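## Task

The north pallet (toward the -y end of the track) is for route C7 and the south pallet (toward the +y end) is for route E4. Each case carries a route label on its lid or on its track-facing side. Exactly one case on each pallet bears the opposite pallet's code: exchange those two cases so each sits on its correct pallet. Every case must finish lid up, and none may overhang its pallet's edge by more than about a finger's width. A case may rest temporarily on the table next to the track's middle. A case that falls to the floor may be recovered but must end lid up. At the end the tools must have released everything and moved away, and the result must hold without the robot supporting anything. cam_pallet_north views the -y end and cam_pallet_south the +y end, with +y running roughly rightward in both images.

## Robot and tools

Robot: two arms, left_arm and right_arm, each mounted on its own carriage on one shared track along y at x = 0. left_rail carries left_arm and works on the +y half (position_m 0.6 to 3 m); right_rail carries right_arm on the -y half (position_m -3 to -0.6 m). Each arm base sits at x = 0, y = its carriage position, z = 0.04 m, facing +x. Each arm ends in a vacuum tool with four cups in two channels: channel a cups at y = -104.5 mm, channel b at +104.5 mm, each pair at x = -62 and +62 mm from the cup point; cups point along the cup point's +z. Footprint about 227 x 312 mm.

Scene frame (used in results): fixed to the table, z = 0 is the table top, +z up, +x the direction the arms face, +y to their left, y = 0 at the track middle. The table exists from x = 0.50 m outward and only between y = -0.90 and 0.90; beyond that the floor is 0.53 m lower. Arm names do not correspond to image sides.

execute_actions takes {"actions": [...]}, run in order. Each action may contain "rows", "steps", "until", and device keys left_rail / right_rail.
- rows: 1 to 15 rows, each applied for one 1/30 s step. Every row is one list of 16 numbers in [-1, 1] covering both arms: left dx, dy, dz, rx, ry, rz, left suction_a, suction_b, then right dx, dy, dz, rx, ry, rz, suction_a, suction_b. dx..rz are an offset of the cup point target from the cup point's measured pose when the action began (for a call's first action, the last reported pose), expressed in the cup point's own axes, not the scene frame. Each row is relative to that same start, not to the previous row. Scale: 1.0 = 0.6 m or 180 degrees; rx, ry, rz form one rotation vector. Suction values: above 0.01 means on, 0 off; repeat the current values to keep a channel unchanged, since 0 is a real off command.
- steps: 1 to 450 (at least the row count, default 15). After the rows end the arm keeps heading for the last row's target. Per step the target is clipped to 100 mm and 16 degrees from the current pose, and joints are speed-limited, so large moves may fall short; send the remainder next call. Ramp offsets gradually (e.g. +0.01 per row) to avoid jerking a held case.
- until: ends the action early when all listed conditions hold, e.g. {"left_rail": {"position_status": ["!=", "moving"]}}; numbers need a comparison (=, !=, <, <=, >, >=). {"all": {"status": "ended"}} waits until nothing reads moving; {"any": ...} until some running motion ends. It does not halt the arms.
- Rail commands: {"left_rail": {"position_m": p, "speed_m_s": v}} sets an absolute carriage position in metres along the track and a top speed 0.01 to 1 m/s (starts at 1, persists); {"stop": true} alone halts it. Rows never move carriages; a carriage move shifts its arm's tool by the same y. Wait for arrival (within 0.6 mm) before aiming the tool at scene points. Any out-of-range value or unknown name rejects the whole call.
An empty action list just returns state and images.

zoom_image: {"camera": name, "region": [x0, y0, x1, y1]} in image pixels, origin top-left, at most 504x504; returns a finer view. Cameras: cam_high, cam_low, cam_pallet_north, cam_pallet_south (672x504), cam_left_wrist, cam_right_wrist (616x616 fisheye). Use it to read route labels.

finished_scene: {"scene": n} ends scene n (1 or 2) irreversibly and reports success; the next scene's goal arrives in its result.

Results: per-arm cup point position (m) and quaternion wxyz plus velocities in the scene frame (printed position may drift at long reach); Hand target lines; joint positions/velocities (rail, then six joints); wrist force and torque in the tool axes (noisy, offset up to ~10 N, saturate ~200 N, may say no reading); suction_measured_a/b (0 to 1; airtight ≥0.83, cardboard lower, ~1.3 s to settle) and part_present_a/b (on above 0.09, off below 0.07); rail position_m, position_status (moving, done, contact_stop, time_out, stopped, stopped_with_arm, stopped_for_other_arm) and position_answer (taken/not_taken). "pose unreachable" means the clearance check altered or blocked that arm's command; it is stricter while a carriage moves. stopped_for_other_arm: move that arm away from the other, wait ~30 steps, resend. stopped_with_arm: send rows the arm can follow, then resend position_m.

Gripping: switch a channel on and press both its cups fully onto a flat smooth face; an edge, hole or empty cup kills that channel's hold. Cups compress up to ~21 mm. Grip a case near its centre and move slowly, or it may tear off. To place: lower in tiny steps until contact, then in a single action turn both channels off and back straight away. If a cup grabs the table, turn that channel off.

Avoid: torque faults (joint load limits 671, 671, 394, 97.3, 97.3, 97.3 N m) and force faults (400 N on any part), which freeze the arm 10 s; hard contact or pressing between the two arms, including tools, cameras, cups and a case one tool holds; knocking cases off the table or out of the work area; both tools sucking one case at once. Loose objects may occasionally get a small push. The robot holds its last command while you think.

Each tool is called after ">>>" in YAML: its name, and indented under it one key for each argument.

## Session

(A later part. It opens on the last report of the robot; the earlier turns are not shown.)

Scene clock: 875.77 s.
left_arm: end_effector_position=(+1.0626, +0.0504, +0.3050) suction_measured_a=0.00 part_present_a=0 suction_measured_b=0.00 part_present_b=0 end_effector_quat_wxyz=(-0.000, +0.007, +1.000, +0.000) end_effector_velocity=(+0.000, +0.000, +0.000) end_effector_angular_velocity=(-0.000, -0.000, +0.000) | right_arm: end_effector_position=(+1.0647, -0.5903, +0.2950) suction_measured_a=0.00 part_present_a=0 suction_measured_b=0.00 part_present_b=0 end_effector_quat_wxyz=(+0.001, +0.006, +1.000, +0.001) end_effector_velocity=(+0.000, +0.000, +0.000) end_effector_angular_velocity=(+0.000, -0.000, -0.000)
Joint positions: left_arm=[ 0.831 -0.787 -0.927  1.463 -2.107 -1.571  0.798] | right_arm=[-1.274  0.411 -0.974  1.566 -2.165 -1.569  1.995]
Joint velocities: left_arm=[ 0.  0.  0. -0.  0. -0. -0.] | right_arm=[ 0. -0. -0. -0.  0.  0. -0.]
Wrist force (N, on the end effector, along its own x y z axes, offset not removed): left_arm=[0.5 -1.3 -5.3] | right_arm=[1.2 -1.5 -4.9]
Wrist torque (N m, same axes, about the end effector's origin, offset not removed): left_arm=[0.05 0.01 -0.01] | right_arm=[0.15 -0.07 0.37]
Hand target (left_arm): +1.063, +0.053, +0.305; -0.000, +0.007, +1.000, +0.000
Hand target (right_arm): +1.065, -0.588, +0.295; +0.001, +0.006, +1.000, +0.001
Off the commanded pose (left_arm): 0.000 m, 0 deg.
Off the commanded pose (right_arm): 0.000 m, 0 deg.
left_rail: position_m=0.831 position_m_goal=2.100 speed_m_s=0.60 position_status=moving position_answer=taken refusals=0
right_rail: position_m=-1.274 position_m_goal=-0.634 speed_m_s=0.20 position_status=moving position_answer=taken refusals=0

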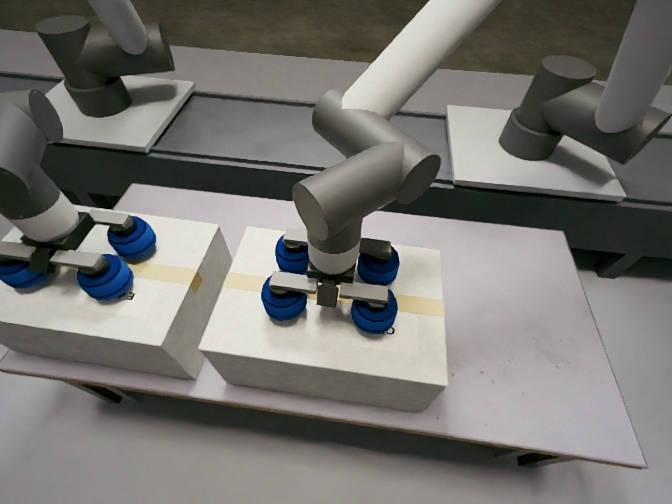

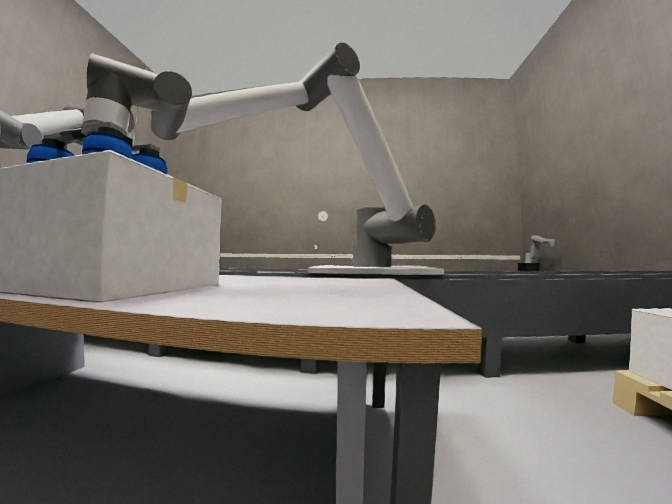

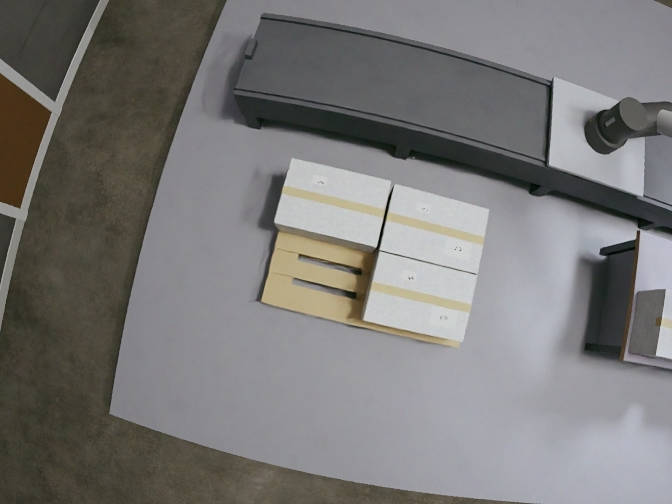

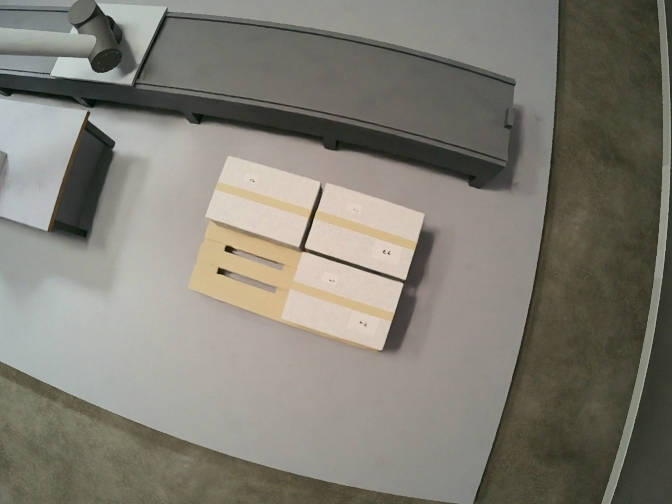

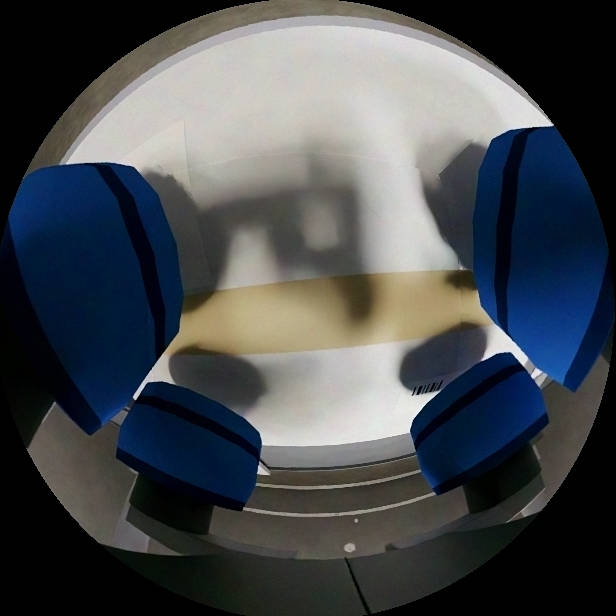

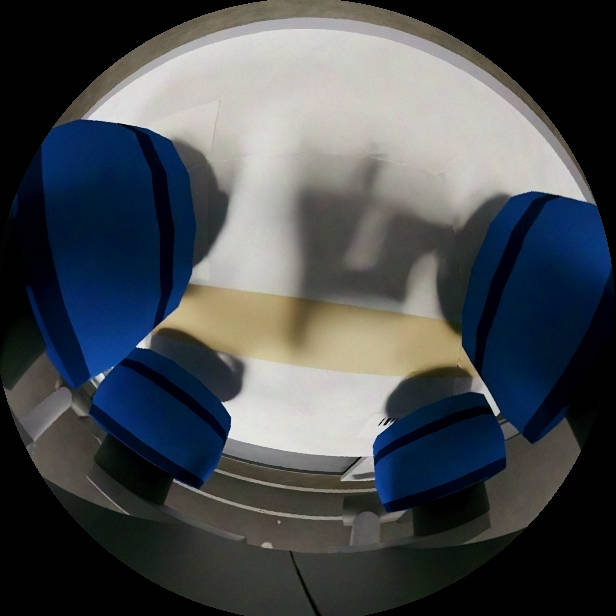

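>>> zoom_image:
  camera: "cam_right_wrist"
  region: [180, 80, 280, 180]

>>> zoom_image:
  camera: "cam_right_wrist"
  region: [190, 260, 470, 440]

>>> zoom_image:
  camera: "cam_left_wrist"
  region: [140, 90, 240, 190]

>>> zoom_image:
  camera: "cam_left_wrist"
  region: [190, 250, 470, 430]

>>> execute_actions:
  actions: []

>>> zoom_image:
  camera: "cam_right_wrist"
  region: [180, 80, 280, 180]

>>> zoom_image:
  camera: "cam_right_wrist"
  region: [190, 260, 470, 440]

Region (180, 80, 280, 180) of cam_right_wrist's 616x616 image, scaled by 5.040, with more detail than that image has.

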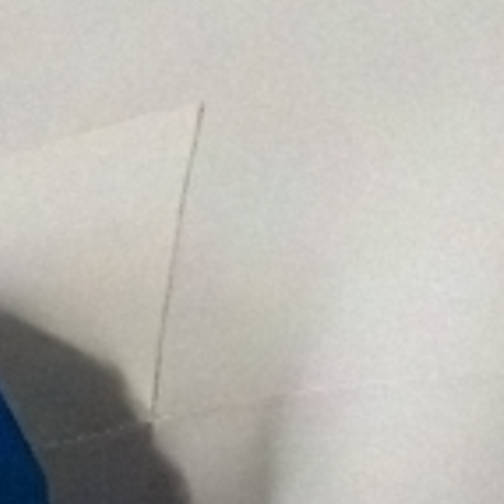

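Region (190, 260, 470, 440) of cam_right_wrist's 616x616 image, scaled by 1.800, with more detail than that image has; it fills the top 324 rows of this view, and the rest is white.

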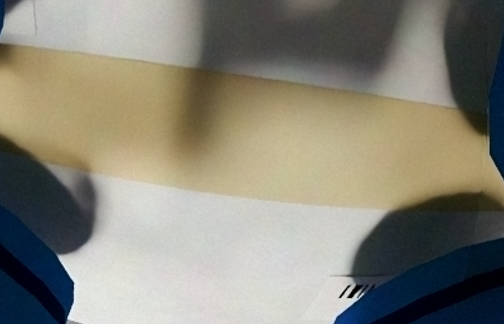

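Region (140, 90, 240, 190) of cam_left_wrist's 616x616 image, scaled by 5.040, with more detail than that image has.

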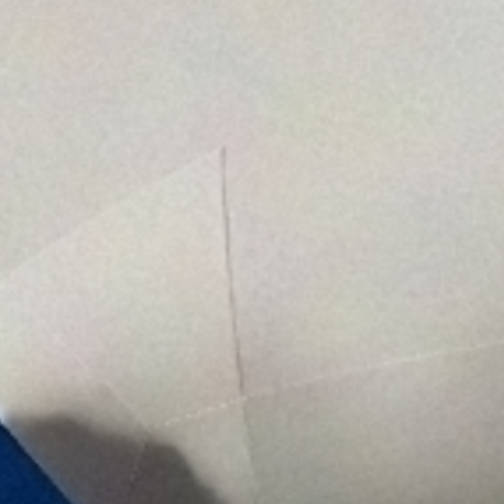

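Region (190, 250, 470, 430) of cam_left_wrist's 616x616 image, scaled by 1.800, with more detail than that image has; it fills the top 324 rows of this view, and the rest is white.

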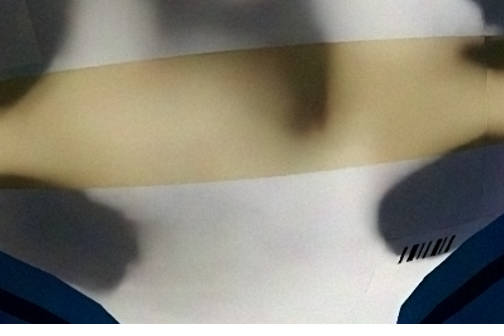

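Scene clock: 902.40 s.
left_arm: end_effector_position=(+1.0627, +1.3195, +0.3051) suction_measured_a=0.00 part_present_a=0 suction_measured_b=0.00 part_present_b=0 end_effector_quat_wxyz=(-0.000, +0.007, +1.000, +0.000) end_effector_velocity=(+0.000, +0.000, -0.000) end_effector_angular_velocity=(+0.000, +0.000, +0.000) | right_arm: end_effector_position=(+1.0648, +0.0497, +0.2950) suction_measured_a=0.00 part_present_a=0 suction_measured_b=0.00 part_present_b=0 end_effector_quat_wxyz=(+0.001, +0.006, +1.000, +0.001) end_effector_velocity=(+0.000, -0.000, +0.000) end_effector_angular_velocity=(-0.000, +0.000, -0.000)
Joint positions: left_arm=[ 2.1   -0.787 -0.927  1.463 -2.106 -1.571  0.798] | right_arm=[-0.634  0.411 -0.974  1.565 -2.164 -1.569  1.995]
Joint velocities: left_arm=[ 0.  0.  0. -0. -0. -0. -0.] | right_arm=[ 0. -0. -0.  0.  0.  0. -0.]
Wrist force (N, on the end effector, along its own x y z axes, offset not removed): left_arm=[0.8 -4.1 -2.9] | right_arm=[-0.1 -4.9 -3.2]
Wrist torque (N m, same axes, about the end effector's origin, offset not removed): left_arm=[-0.48 0.13 -0.30] | right_arm=[-0.37 0.07 0.52]
Hand target (left_arm): +1.063, +1.319, +0.305; -0.000, +0.007, +1.000, +0.000
Hand target (right_arm): +1.065, +0.050, +0.295; +0.001, +0.006, +1.000, +0.001
Off the commanded pose (left_arm): 0.000 m, 0 deg.
Off the commanded pose (right_arm): 0.000 m, 0 deg.
left_rail: position_m=2.100 position_m_goal=2.100 speed_m_s=0.60 position_status=done position_answer=taken refusals=0
right_rail: position_m=-0.634 position_m_goal=-0.634 speed_m_s=0.20 position_status=done position_answer=taken refusals=0

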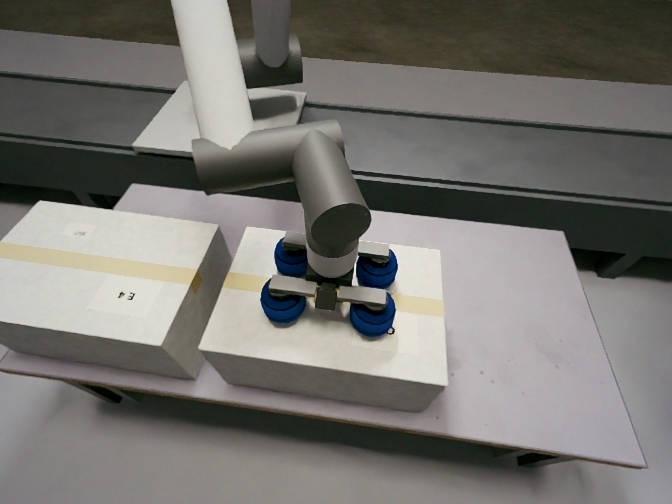

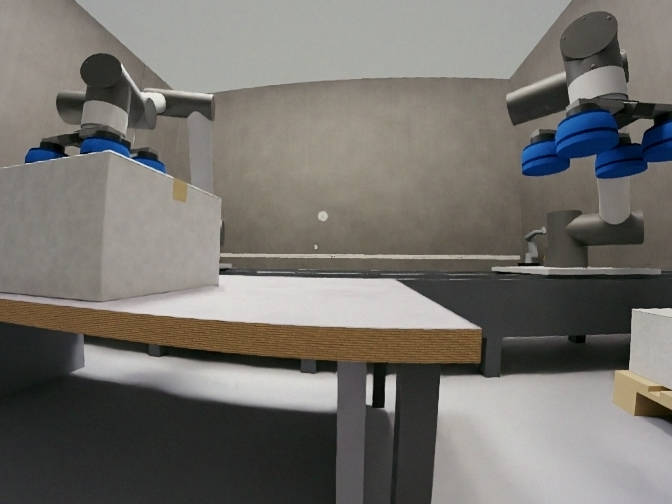

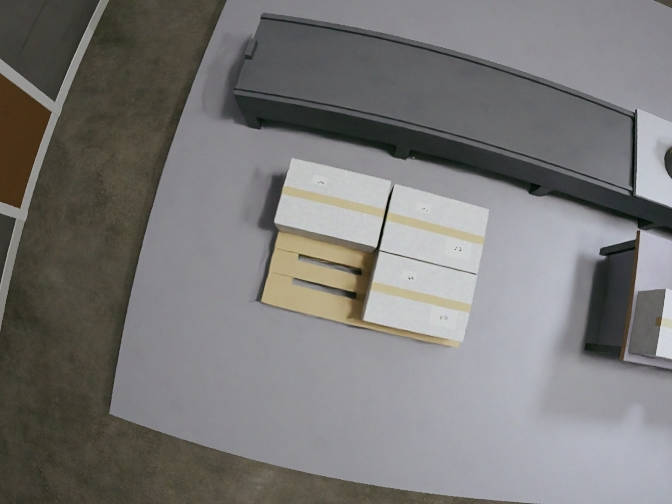

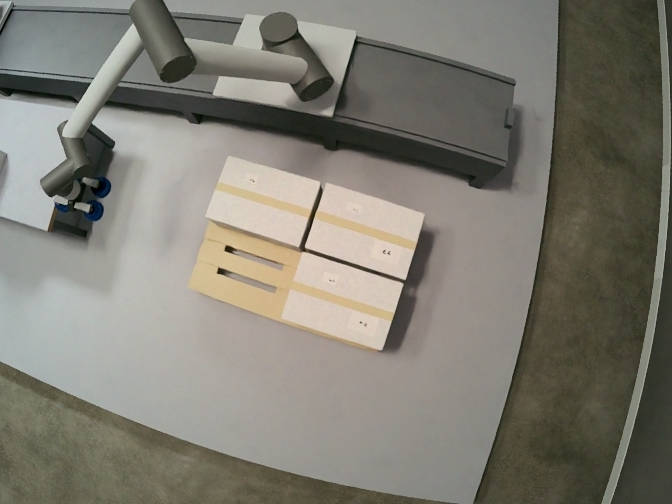

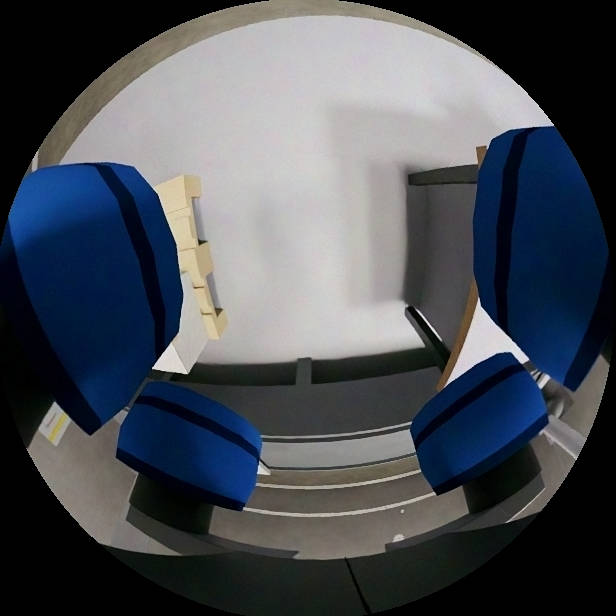

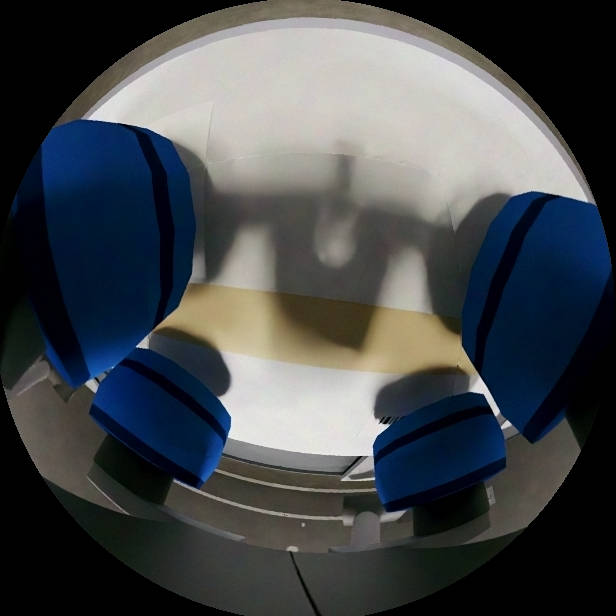

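Region (180, 80, 280, 180) of cam_right_wrist's 616x616 image, scaled by 5.040, with more detail than that image has.

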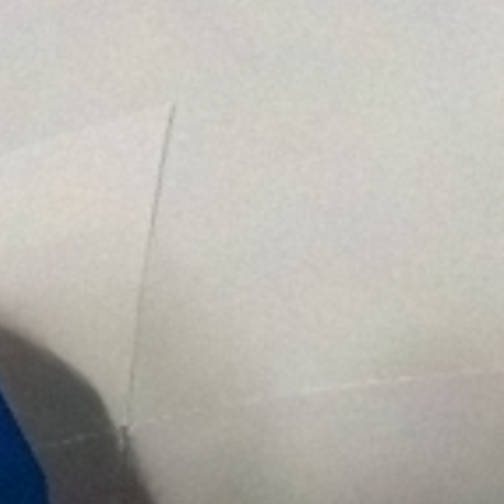

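Region (190, 260, 470, 440) of cam_right_wrist's 616x616 image, scaled by 1.800, with more detail than that image has; it fills the top 324 rows of this view, and the rest is white.

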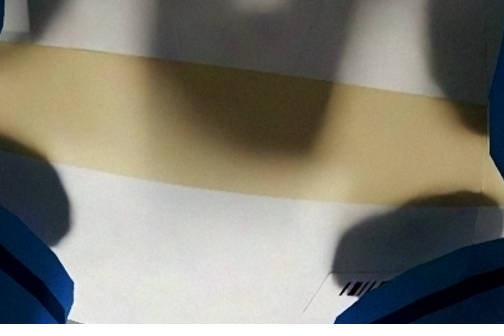

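>>> execute_actions:
  actions:
    - {"rows":[ [-0.0001,-0.0070,0,0,0,0.0001,0,0, -0.0001,0.0002,0.0017,0,0,-0.0002,0,0], [-0.0002,-0.0233,0,0,0,0.0003,0,0, -0.0005,0.0006,0.0055,0,0,-0.0006,0,0], [-0.0005,-0.0490,0,0,0,0.0007,0,0, -0.0009,0.0013,0.0116,0,0,-0.0012,0,0], [-0.0008,-0.0817,0,0,0,0.0012,0,0, -0.0015,0.0020,0.0193,0,0,-0.0018,0,0], [-0.0012,-0.1167,0,0,0,0.0017,0,0, -0.0020,0.0028,0.0275,0,0,-0.0025,0,0], [-0.0016,-0.1517,0,0,0,0.0021,0,0, -0.0024,0.0033,0.0358,0,0,-0.0030,0,0], [-0.0019,-0.1843,0,0,0,0.0026,0,0, -0.0027,0.0037,0.0435,0,0,-0.0033,0,0], [-0.0022,-0.2100,0,0,0,0.0030,0,0, -0.0027,0.0037,0.0495,0,0,-0.0033,0,0], [-0.0023,-0.2252,0,0,0,0.0032,0,0, -0.0027,0.0037,0.0531,0,0,-0.0033,1,1], [-0.0024,-0.2333,0,0,0,0.0033,0,0, -0.0027,0.0037,0.0550,0,0,-0.0033,1,1] ],"steps":10}

Scene clock: 1020.37 s.
left_arm: end_effector_position=(+1.0573, +1.2303, +0.3043) suction_measured_a=0.00 part_present_a=0 suction_measured_b=0.00 part_present_b=0 end_effector_quat_wxyz=(+0.000, +0.011, +1.000, -0.000) end_effector_velocity=(-0.019, -0.457, +0.004) end_effector_angular_velocity=(-0.013, -0.011, -0.043) | right_arm: end_effector_position=(+1.0661, +0.0513, +0.2732) suction_measured_a=0.00 part_present_a=0 suction_measured_b=0.00 part_present_b=0 end_effector_quat_wxyz=(+0.001, +0.002, +1.000, +0.001) end_effector_velocity=(+0.002, +0.004, -0.110) end_effector_angular_velocity=(-0.002, +0.004, +0.022)
Joint positions: left_arm=[ 2.1   -0.836 -0.874  1.367 -2.064 -1.571  0.757] | right_arm=[-0.634  0.412 -0.958  1.572 -2.187 -1.569  1.987]
Joint velocities: left_arm=[ 0.    -0.237  0.284 -0.532  0.231 -0.001 -0.194] | right_arm=[ 0.     0.003  0.078  0.04  -0.114 -0.    -0.02 ]
Wrist force (N, on the end effector, along its own x y z axes, offset not removed): left_arm=[3.5 -2.5 -1.5] | right_arm=[1.1 -4.9 -3.2]
Wrist torque (N m, same axes, about the end effector's origin, offset not removed): left_arm=[-0.07 -0.23 0.04] | right_arm=[-0.25 0.04 0.39]
Hand target (left_arm): +1.058, +1.183, +0.305; +0.001, +0.012, +1.000, -0.001
Hand target (right_arm): +1.066, +0.052, +0.262; +0.001, +0.001, +1.000, +0.001
Off the commanded pose (left_arm): 0.051 m, 0 deg.
Off the commanded pose (right_arm): 0.011 m, 0 deg.
left_rail: position_m=2.100 position_m_goal=2.100 speed_m_s=0.60 position_status=done position_answer=taken refusals=0
right_rail: position_m=-0.634 position_m_goal=-0.634 speed_m_s=0.20 position_status=done position_answer=taken refusals=0

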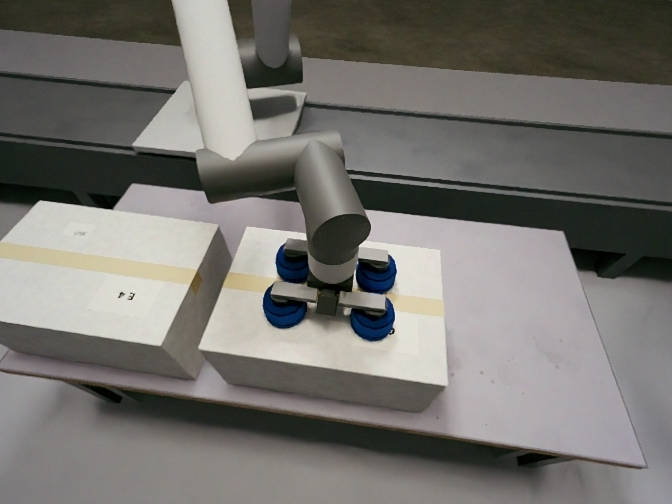

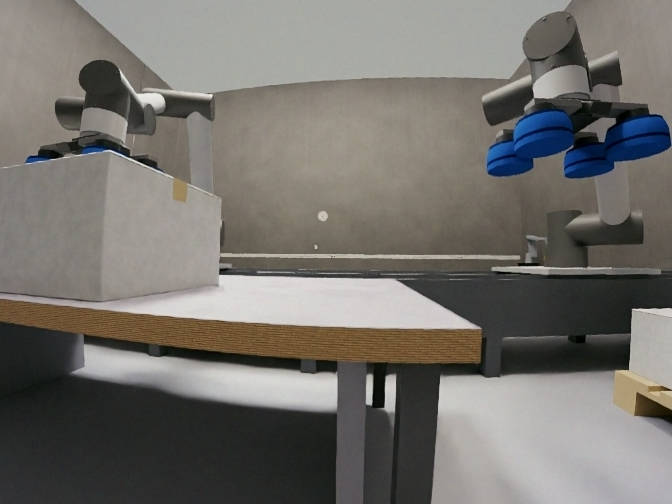

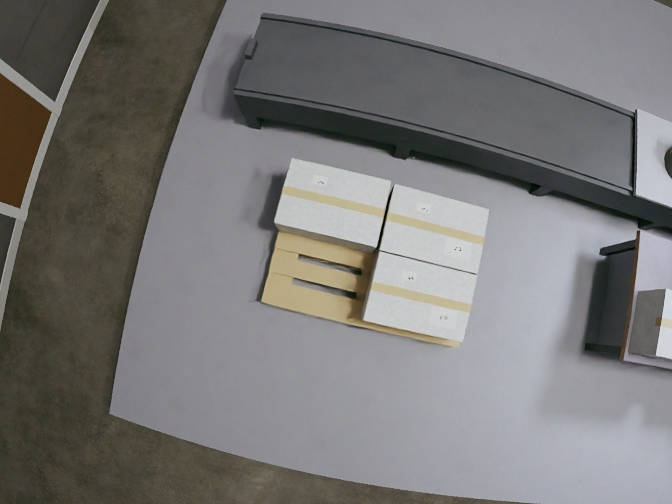

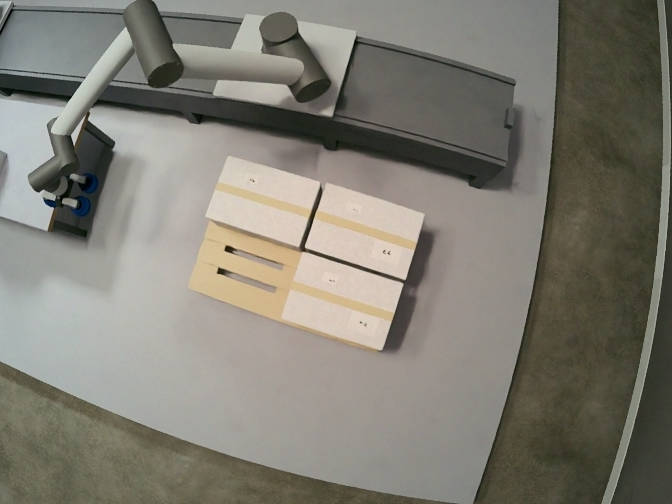

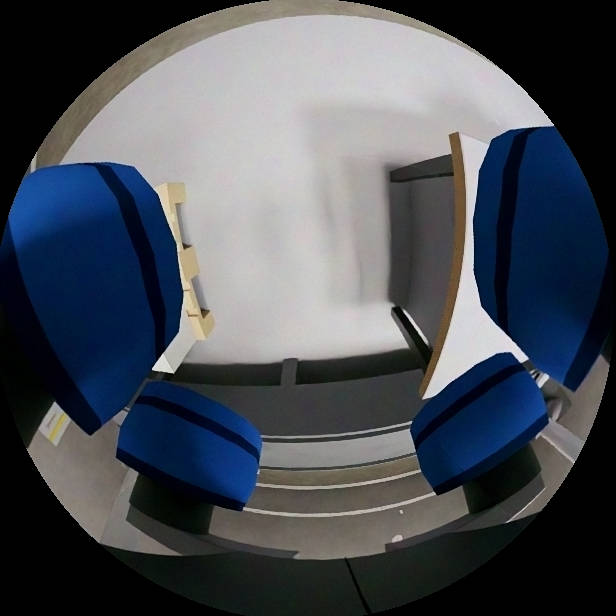

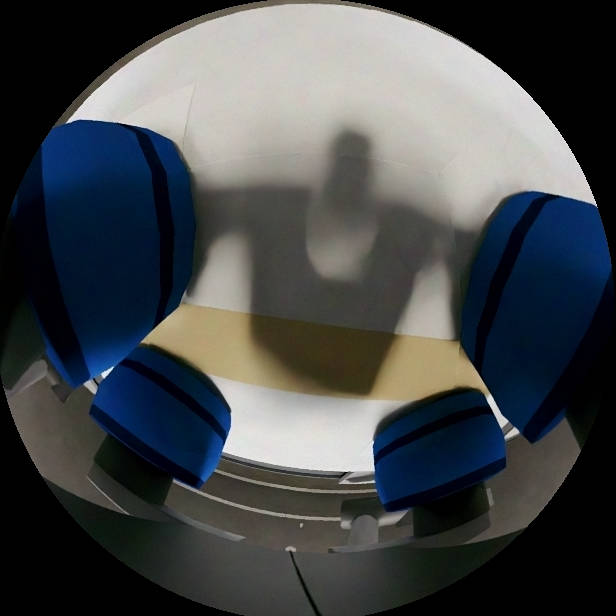

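>>> execute_actions:
  actions: []

Scene clock: 1025.27 s.
left_arm: end_effector_position=(+1.0576, +1.1827, +0.3055) suction_measured_a=0.00 part_present_a=0 suction_measured_b=0.00 part_present_b=0 end_effector_quat_wxyz=(+0.001, +0.012, +1.000, -0.001) end_effector_velocity=(-0.000, -0.000, +0.000) end_effector_angular_velocity=(-0.000, -0.000, -0.000) | right_arm: end_effector_position=(+1.0663, +0.0518, +0.2621) suction_measured_a=0.91 part_present_a=1 suction_measured_b=0.91 part_present_b=1 end_effector_quat_wxyz=(+0.001, +0.001, +1.000, +0.001) end_effector_velocity=(+0.000, -0.000, -0.000) end_effector_angular_velocity=(-0.000, +0.000, -0.000)
Joint positions: left_arm=[ 2.1   -0.859 -0.842  1.306 -2.037 -1.571  0.737] | right_arm=[-0.634  0.412 -0.95   1.576 -2.199 -1.569  1.985]
Joint velocities: left_arm=[ 0. -0. -0.  0. -0.  0. -0.] | right_arm=[ 0. -0.  0. -0.  0. -0.  0.]
Wrist force (N, on the end effector, along its own x y z axes, offset not removed): left_arm=[4.1 -1.8 -5.0] | right_arm=[-0.5 -3.6 9.1]
Wrist torque (N m, same axes, about the end effector's origin, offset not removed): left_arm=[0.10 -0.51 0.18] | right_arm=[5.94 -0.36 0.42]
Hand target (left_arm): +1.058, +1.183, +0.305; +0.001, +0.012, +1.000, -0.001
Hand target (right_arm): +1.066, +0.052, +0.262; +0.001, +0.001, +1.000, +0.001
Off the commanded pose (left_arm): 0.006 m, 0 deg.
Off the commanded pose (right_arm): 0.000 m, 0 deg.
left_rail: position_m=2.100 position_m_goal=2.100 speed_m_s=0.60 position_status=done position_answer=taken refusals=0
right_rail: position_m=-0.634 position_m_goal=-0.634 speed_m_s=0.20 position_status=done position_answer=taken refusals=0

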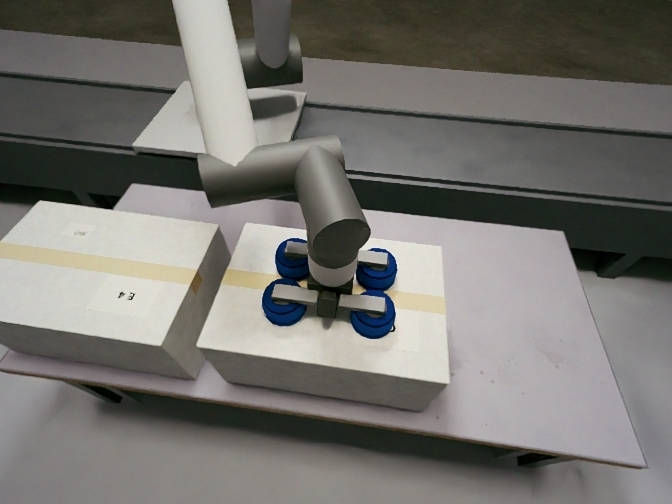

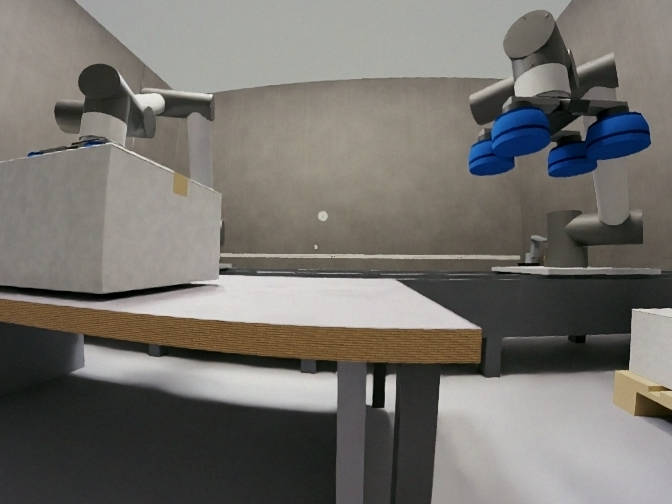

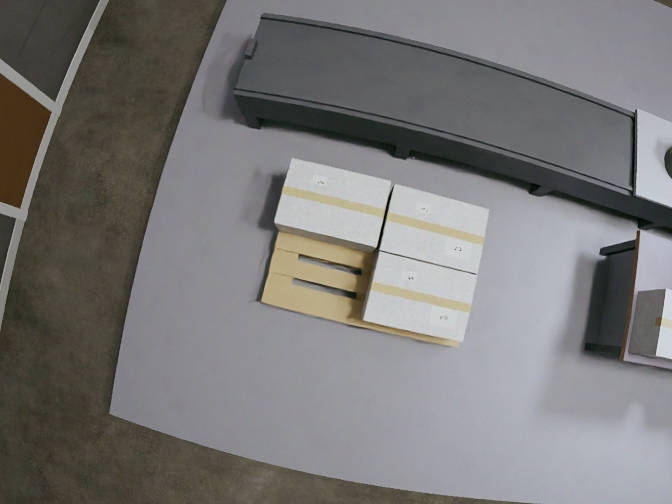

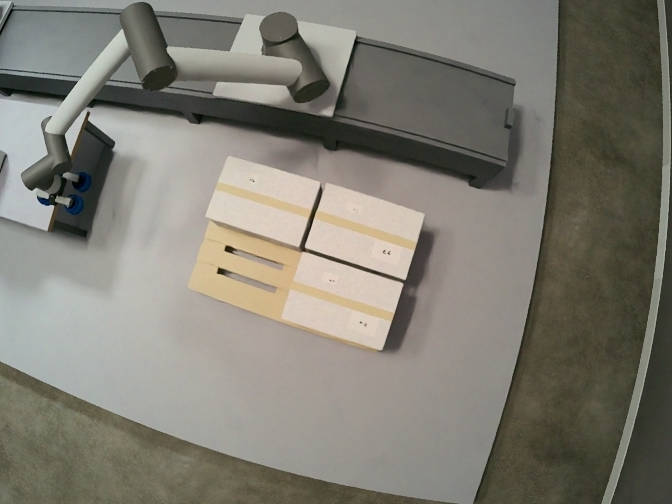

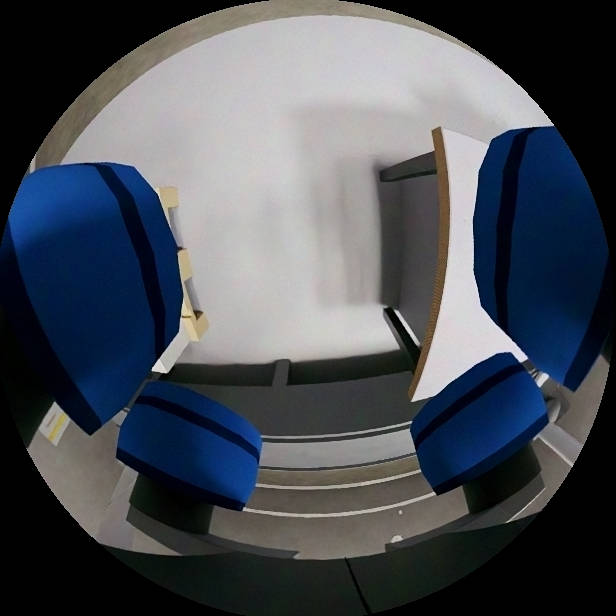

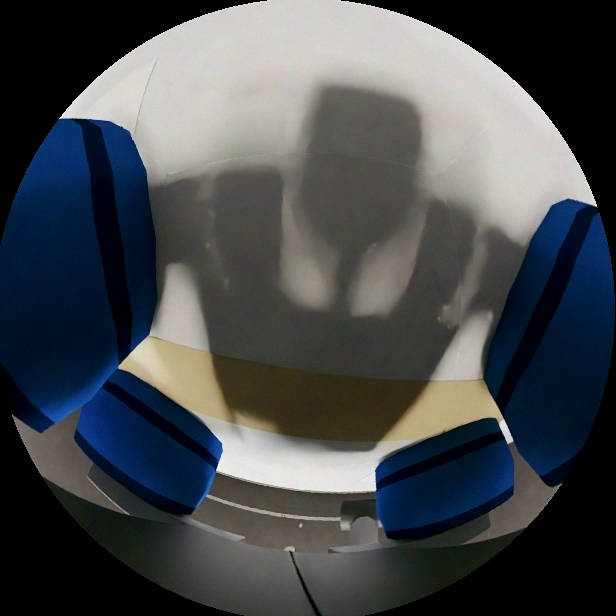

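>>> execute_actions:
  actions:
    - {"rows":[ [-0.0001,-0.0019,0,0,0,0,0,0, 0,-0.0003,-0.0019,0,0,0,1,1], [-0.0004,-0.0076,0,0,0,0,0,0, 0,-0.0011,-0.0076,0,0,0.0001,1,1], [-0.0008,-0.0171,0,0,0,0,0,0, 0,-0.0024,-0.0172,0,0,0.0002,1,1], [-0.0013,-0.0304,0,-0.0001,0.0001,0,0,0, 0,-0.0042,-0.0306,0,0,0.0003,1,1], [-0.0020,-0.0476,0,-0.0001,0.0001,0,0,0, 0,-0.0066,-0.0478,0,0,0.0005,1,1], [-0.0028,-0.0685,0,-0.0002,0.0002,0,0,0, 0,-0.0096,-0.0688,0,0,0.0007,1,1], [-0.0037,-0.0932,0,-0.0002,0.0002,0,0,0, 0,-0.0130,-0.0936,0,0,0.0010,1,1], [-0.0047,-0.1217,0,-0.0003,0.0003,0,0,0, 0,-0.0170,-0.1223,0,0,0.0013,1,1], [-0.0058,-0.1523,0,-0.0003,0.0003,0,0,0, 0,-0.0213,-0.1530,0,0,0.0016,1,1], [-0.0069,-0.1829,0,-0.0004,0.0004,0,0,0, 0,-0.0255,-0.1837,0,0,0.0020,1,1], [-0.0080,-0.2135,0,-0.0004,0.0004,0,0,0, 0,-0.0298,-0.2144,0,0,0.0023,1,1], [-0.0091,-0.2441,0,-0.0005,0.0005,0,0,0, 0,-0.0341,-0.2451,0,0,0.0026,1,1], [-0.0102,-0.2747,0,-0.0005,0.0005,0,0,0, 0,-0.0383,-0.2759,0,0,0.0030,1,1], [-0.0113,-0.3053,0,-0.0006,0.0006,0,0,0, 0,-0.0426,-0.3066,0,0,0.0033,1,1], [-0.0172,-0.4710,0.0015,-0.0006,0.0006,0,0,0, 0,-0.0667,-0.4770,0,0,0.0033,1,1] ],"steps":21}

Scene clock: 1084.27 s.
left_arm: end_effector_position=(+1.0465, +0.9532, +0.3009) suction_measured_a=0.00 part_present_a=0 suction_measured_b=0.00 part_present_b=0 end_effector_quat_wxyz=(+0.002, +0.013, +1.000, -0.002) end_effector_velocity=(+0.020, -0.461, +0.001) end_effector_angular_velocity=(-0.024, -0.018, -0.003) | right_arm: end_effector_position=(+1.0659, +0.0175, +0.5095) suction_measured_a=0.91 part_present_a=1 suction_measured_b=0.91 part_present_b=1 end_effector_quat_wxyz=(+0.004, +0.006, +1.000, +0.003) end_effector_velocity=(-0.003, -0.067, +0.475) end_effector_angular_velocity=(+0.001, -0.005, -0.004)
Joint positions: left_arm=[ 2.1   -0.961 -0.658  0.957 -1.875 -1.571  0.636] | right_arm=[-0.634  0.387 -1.106  1.457 -1.932 -1.569  1.97 ]
Joint velocities: left_arm=[ 0.    -0.161  0.474 -0.933  0.429  0.002 -0.158] | right_arm=[ 0.    -0.049 -0.233 -0.328  0.557  0.    -0.045]
Wrist force (N, on the end effector, along its own x y z axes, offset not removed): left_arm=[7.2 -5.4 -0.3] | right_arm=[11.6 -16.0 -23.8]
Wrist torque (N m, same axes, about the end effector's origin, offset not removed): left_arm=[-0.21 -0.69 -0.04] | right_arm=[6.30 0.83 -0.06]
Hand target (left_arm): +1.053, +0.908, +0.305; +0.003, +0.013, +1.000, -0.004
Hand target (right_arm): +1.065, +0.011, +0.548; +0.002, +0.007, +1.000, +0.002
Off the commanded pose (left_arm): 0.055 m, 0 deg.
Off the commanded pose (right_arm): 0.039 m, 0 deg.
left_rail: position_m=2.100 position_m_goal=2.100 speed_m_s=0.60 position_status=done position_answer=taken refusals=0
right_rail: position_m=-0.634 position_m_goal=-0.634 speed_m_s=0.20 position_status=done position_answer=taken refusals=0

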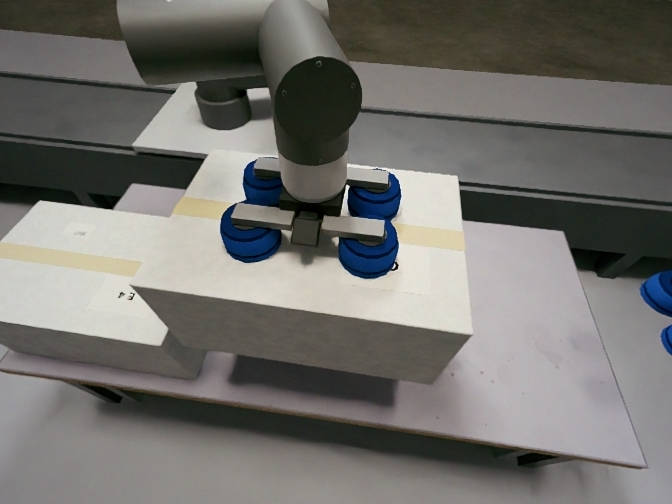

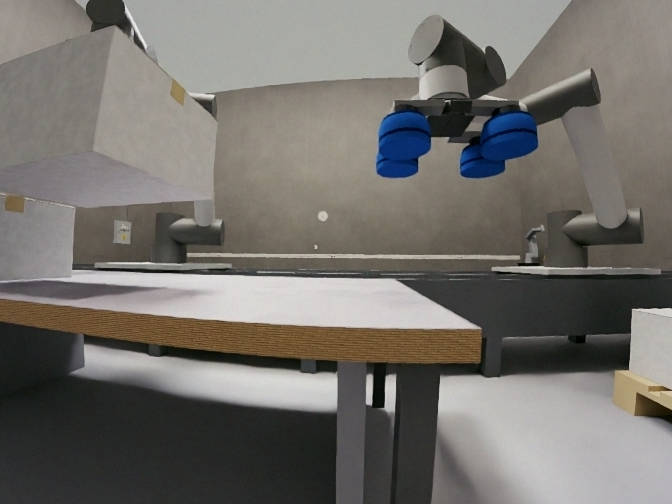

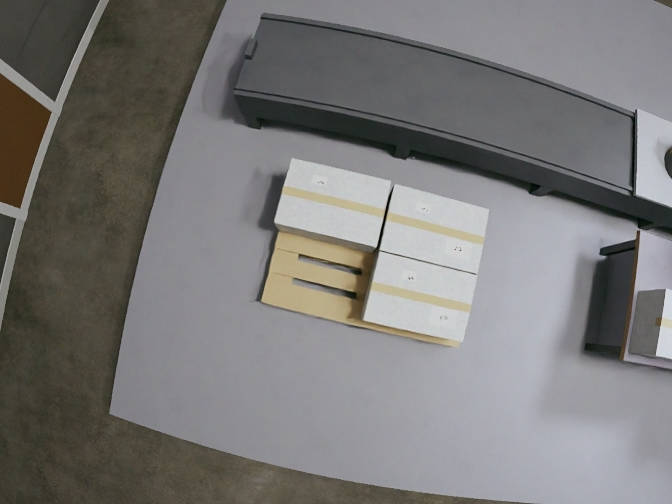

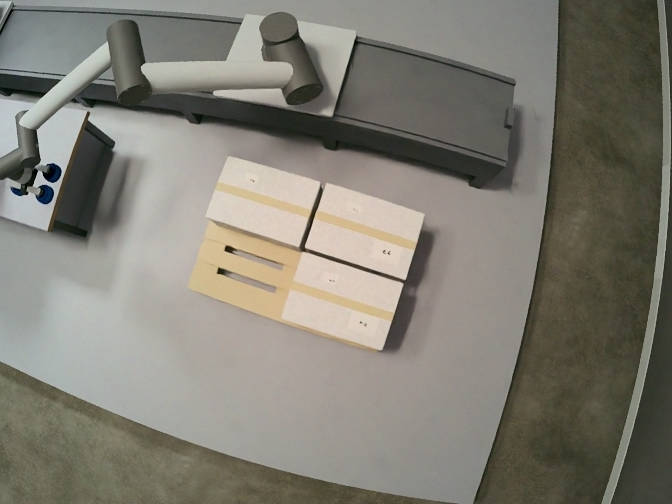

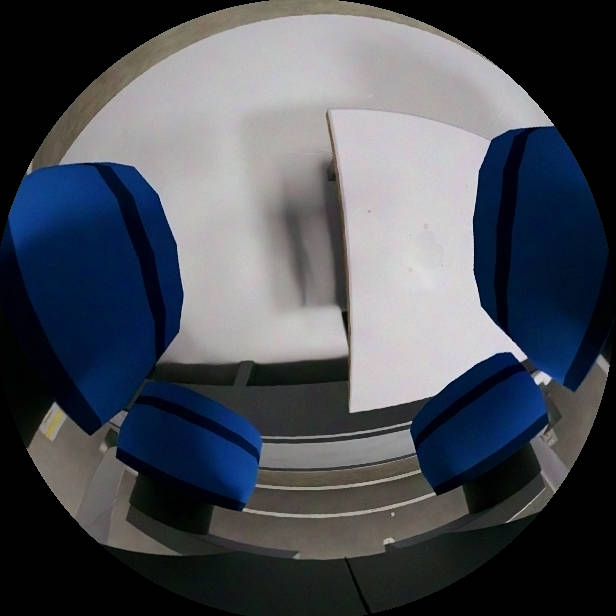

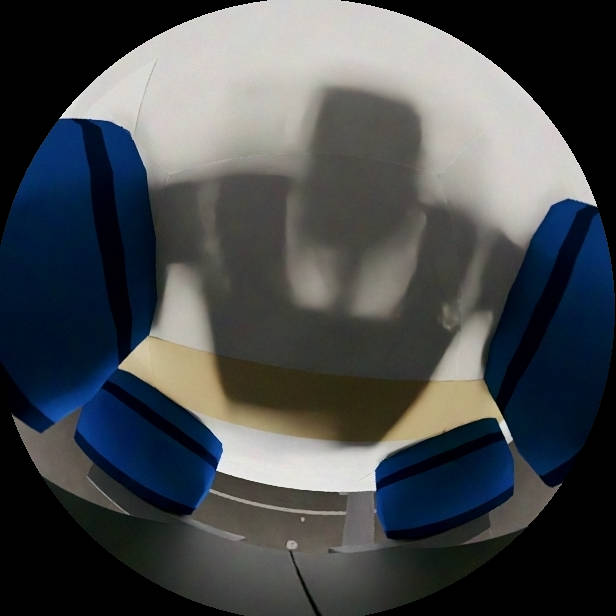

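>>> execute_actions:
  actions:
    - {"left_rail":{"position_m":0.608,"speed_m_s":0.25},"right_rail":{"position_m":-3.0,"speed_m_s":0.4},"steps":1}

Scene clock: 1101.87 s.
left_arm: end_effector_position=(+1.0533, +0.9079, +0.3053) suction_measured_a=0.00 part_present_a=0 suction_measured_b=0.00 part_present_b=0 end_effector_quat_wxyz=(+0.003, +0.013, +1.000, -0.004) end_effector_velocity=(+0.000, -0.000, -0.001) end_effector_angular_velocity=(+0.001, +0.001, +0.000) | right_arm: end_effector_position=(+1.0652, +0.0115, +0.5478) suction_measured_a=0.91 part_present_a=1 suction_measured_b=0.91 part_present_b=1 end_effector_quat_wxyz=(+0.002, +0.007, +1.000, +0.002) end_effector_velocity=(+0.000, +0.000, +0.000) end_effector_angular_velocity=(-0.000, +0.000, -0.000)
Joint positions: left_arm=[ 2.1   -0.974 -0.606  0.849 -1.824 -1.57   0.622] | right_arm=[-0.634  0.382 -1.123  1.427 -1.879 -1.569  1.966]
Joint velocities: left_arm=[ 0.    -0.     0.002 -0.002  0.002  0.    -0.   ] | right_arm=[ 0.    -0.     0.    -0.     0.001  0.    -0.   ]
Wrist force (N, on the end effector, along its own x y z axes, offset not removed): left_arm=[3.7 -0.8 -12.0] | right_arm=[4.5 -5.5 10.6]
Wrist torque (N m, same axes, about the end effector's origin, offset not removed): left_arm=[-0.05 -0.46 -0.04] | right_arm=[5.84 -1.06 0.37]
Hand target (left_arm): +1.060, +0.898, +0.305; +0.000, +0.012, +1.000, -0.000
Hand target (right_arm): +1.066, +0.009, +0.548; +0.001, +0.006, +1.000, +0.001
Off the commanded pose (left_arm): 0.011 m, 1 deg.
Off the commanded pose (right_arm): 0.001 m, 0 deg.
left_rail: position_m=2.100 position_m_goal=0.608 speed_m_s=0.25 position_status=moving position_answer=taken refusals=0
right_rail: position_m=-0.634 position_m_goal=-3.000 speed_m_s=0.40 position_status=moving position_answer=taken refusals=0

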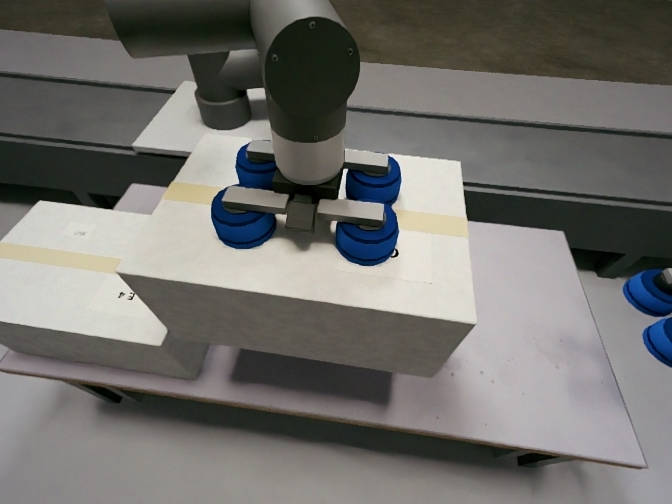

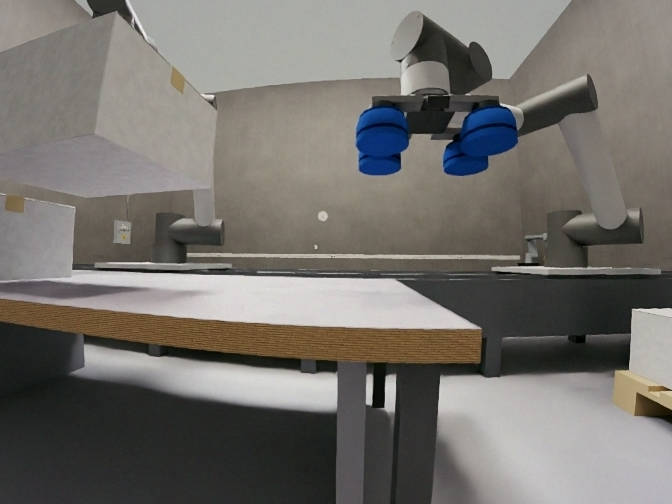

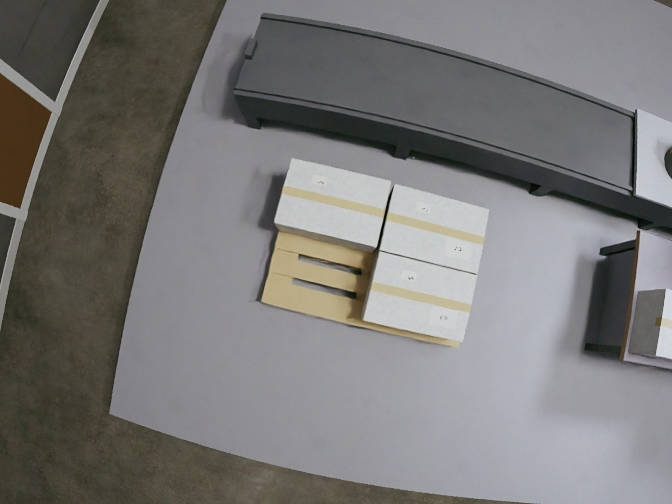

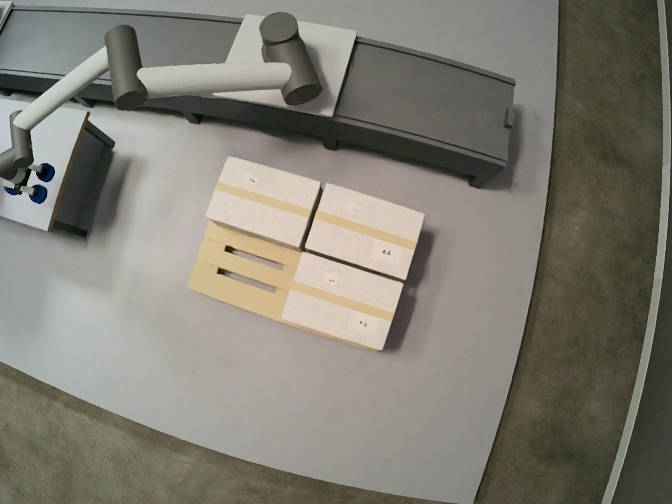

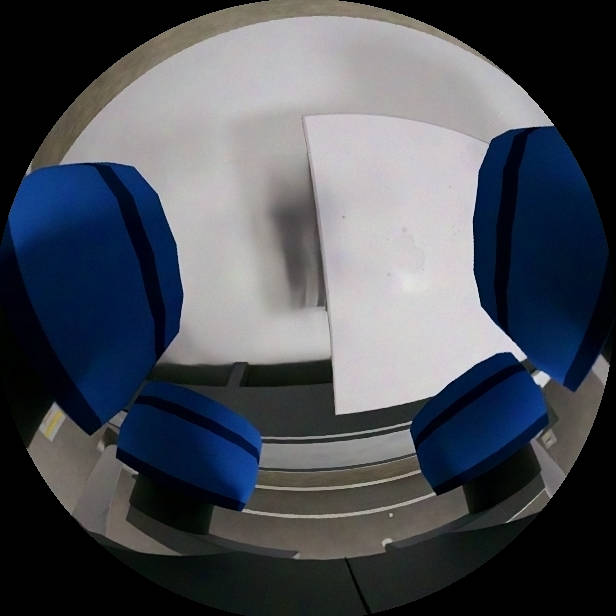

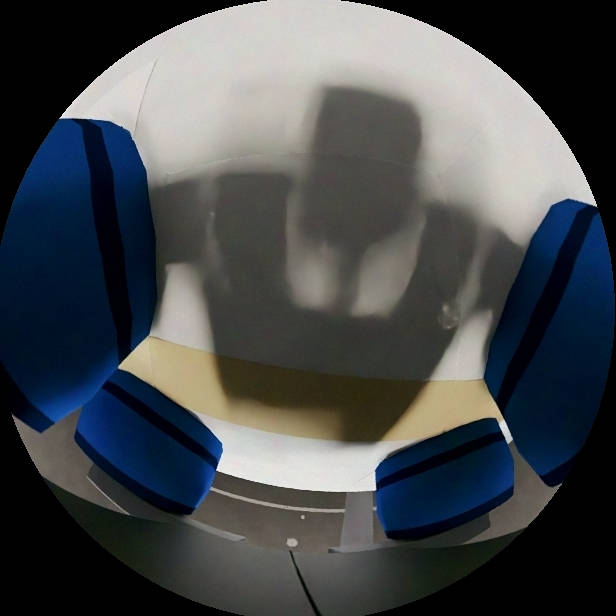

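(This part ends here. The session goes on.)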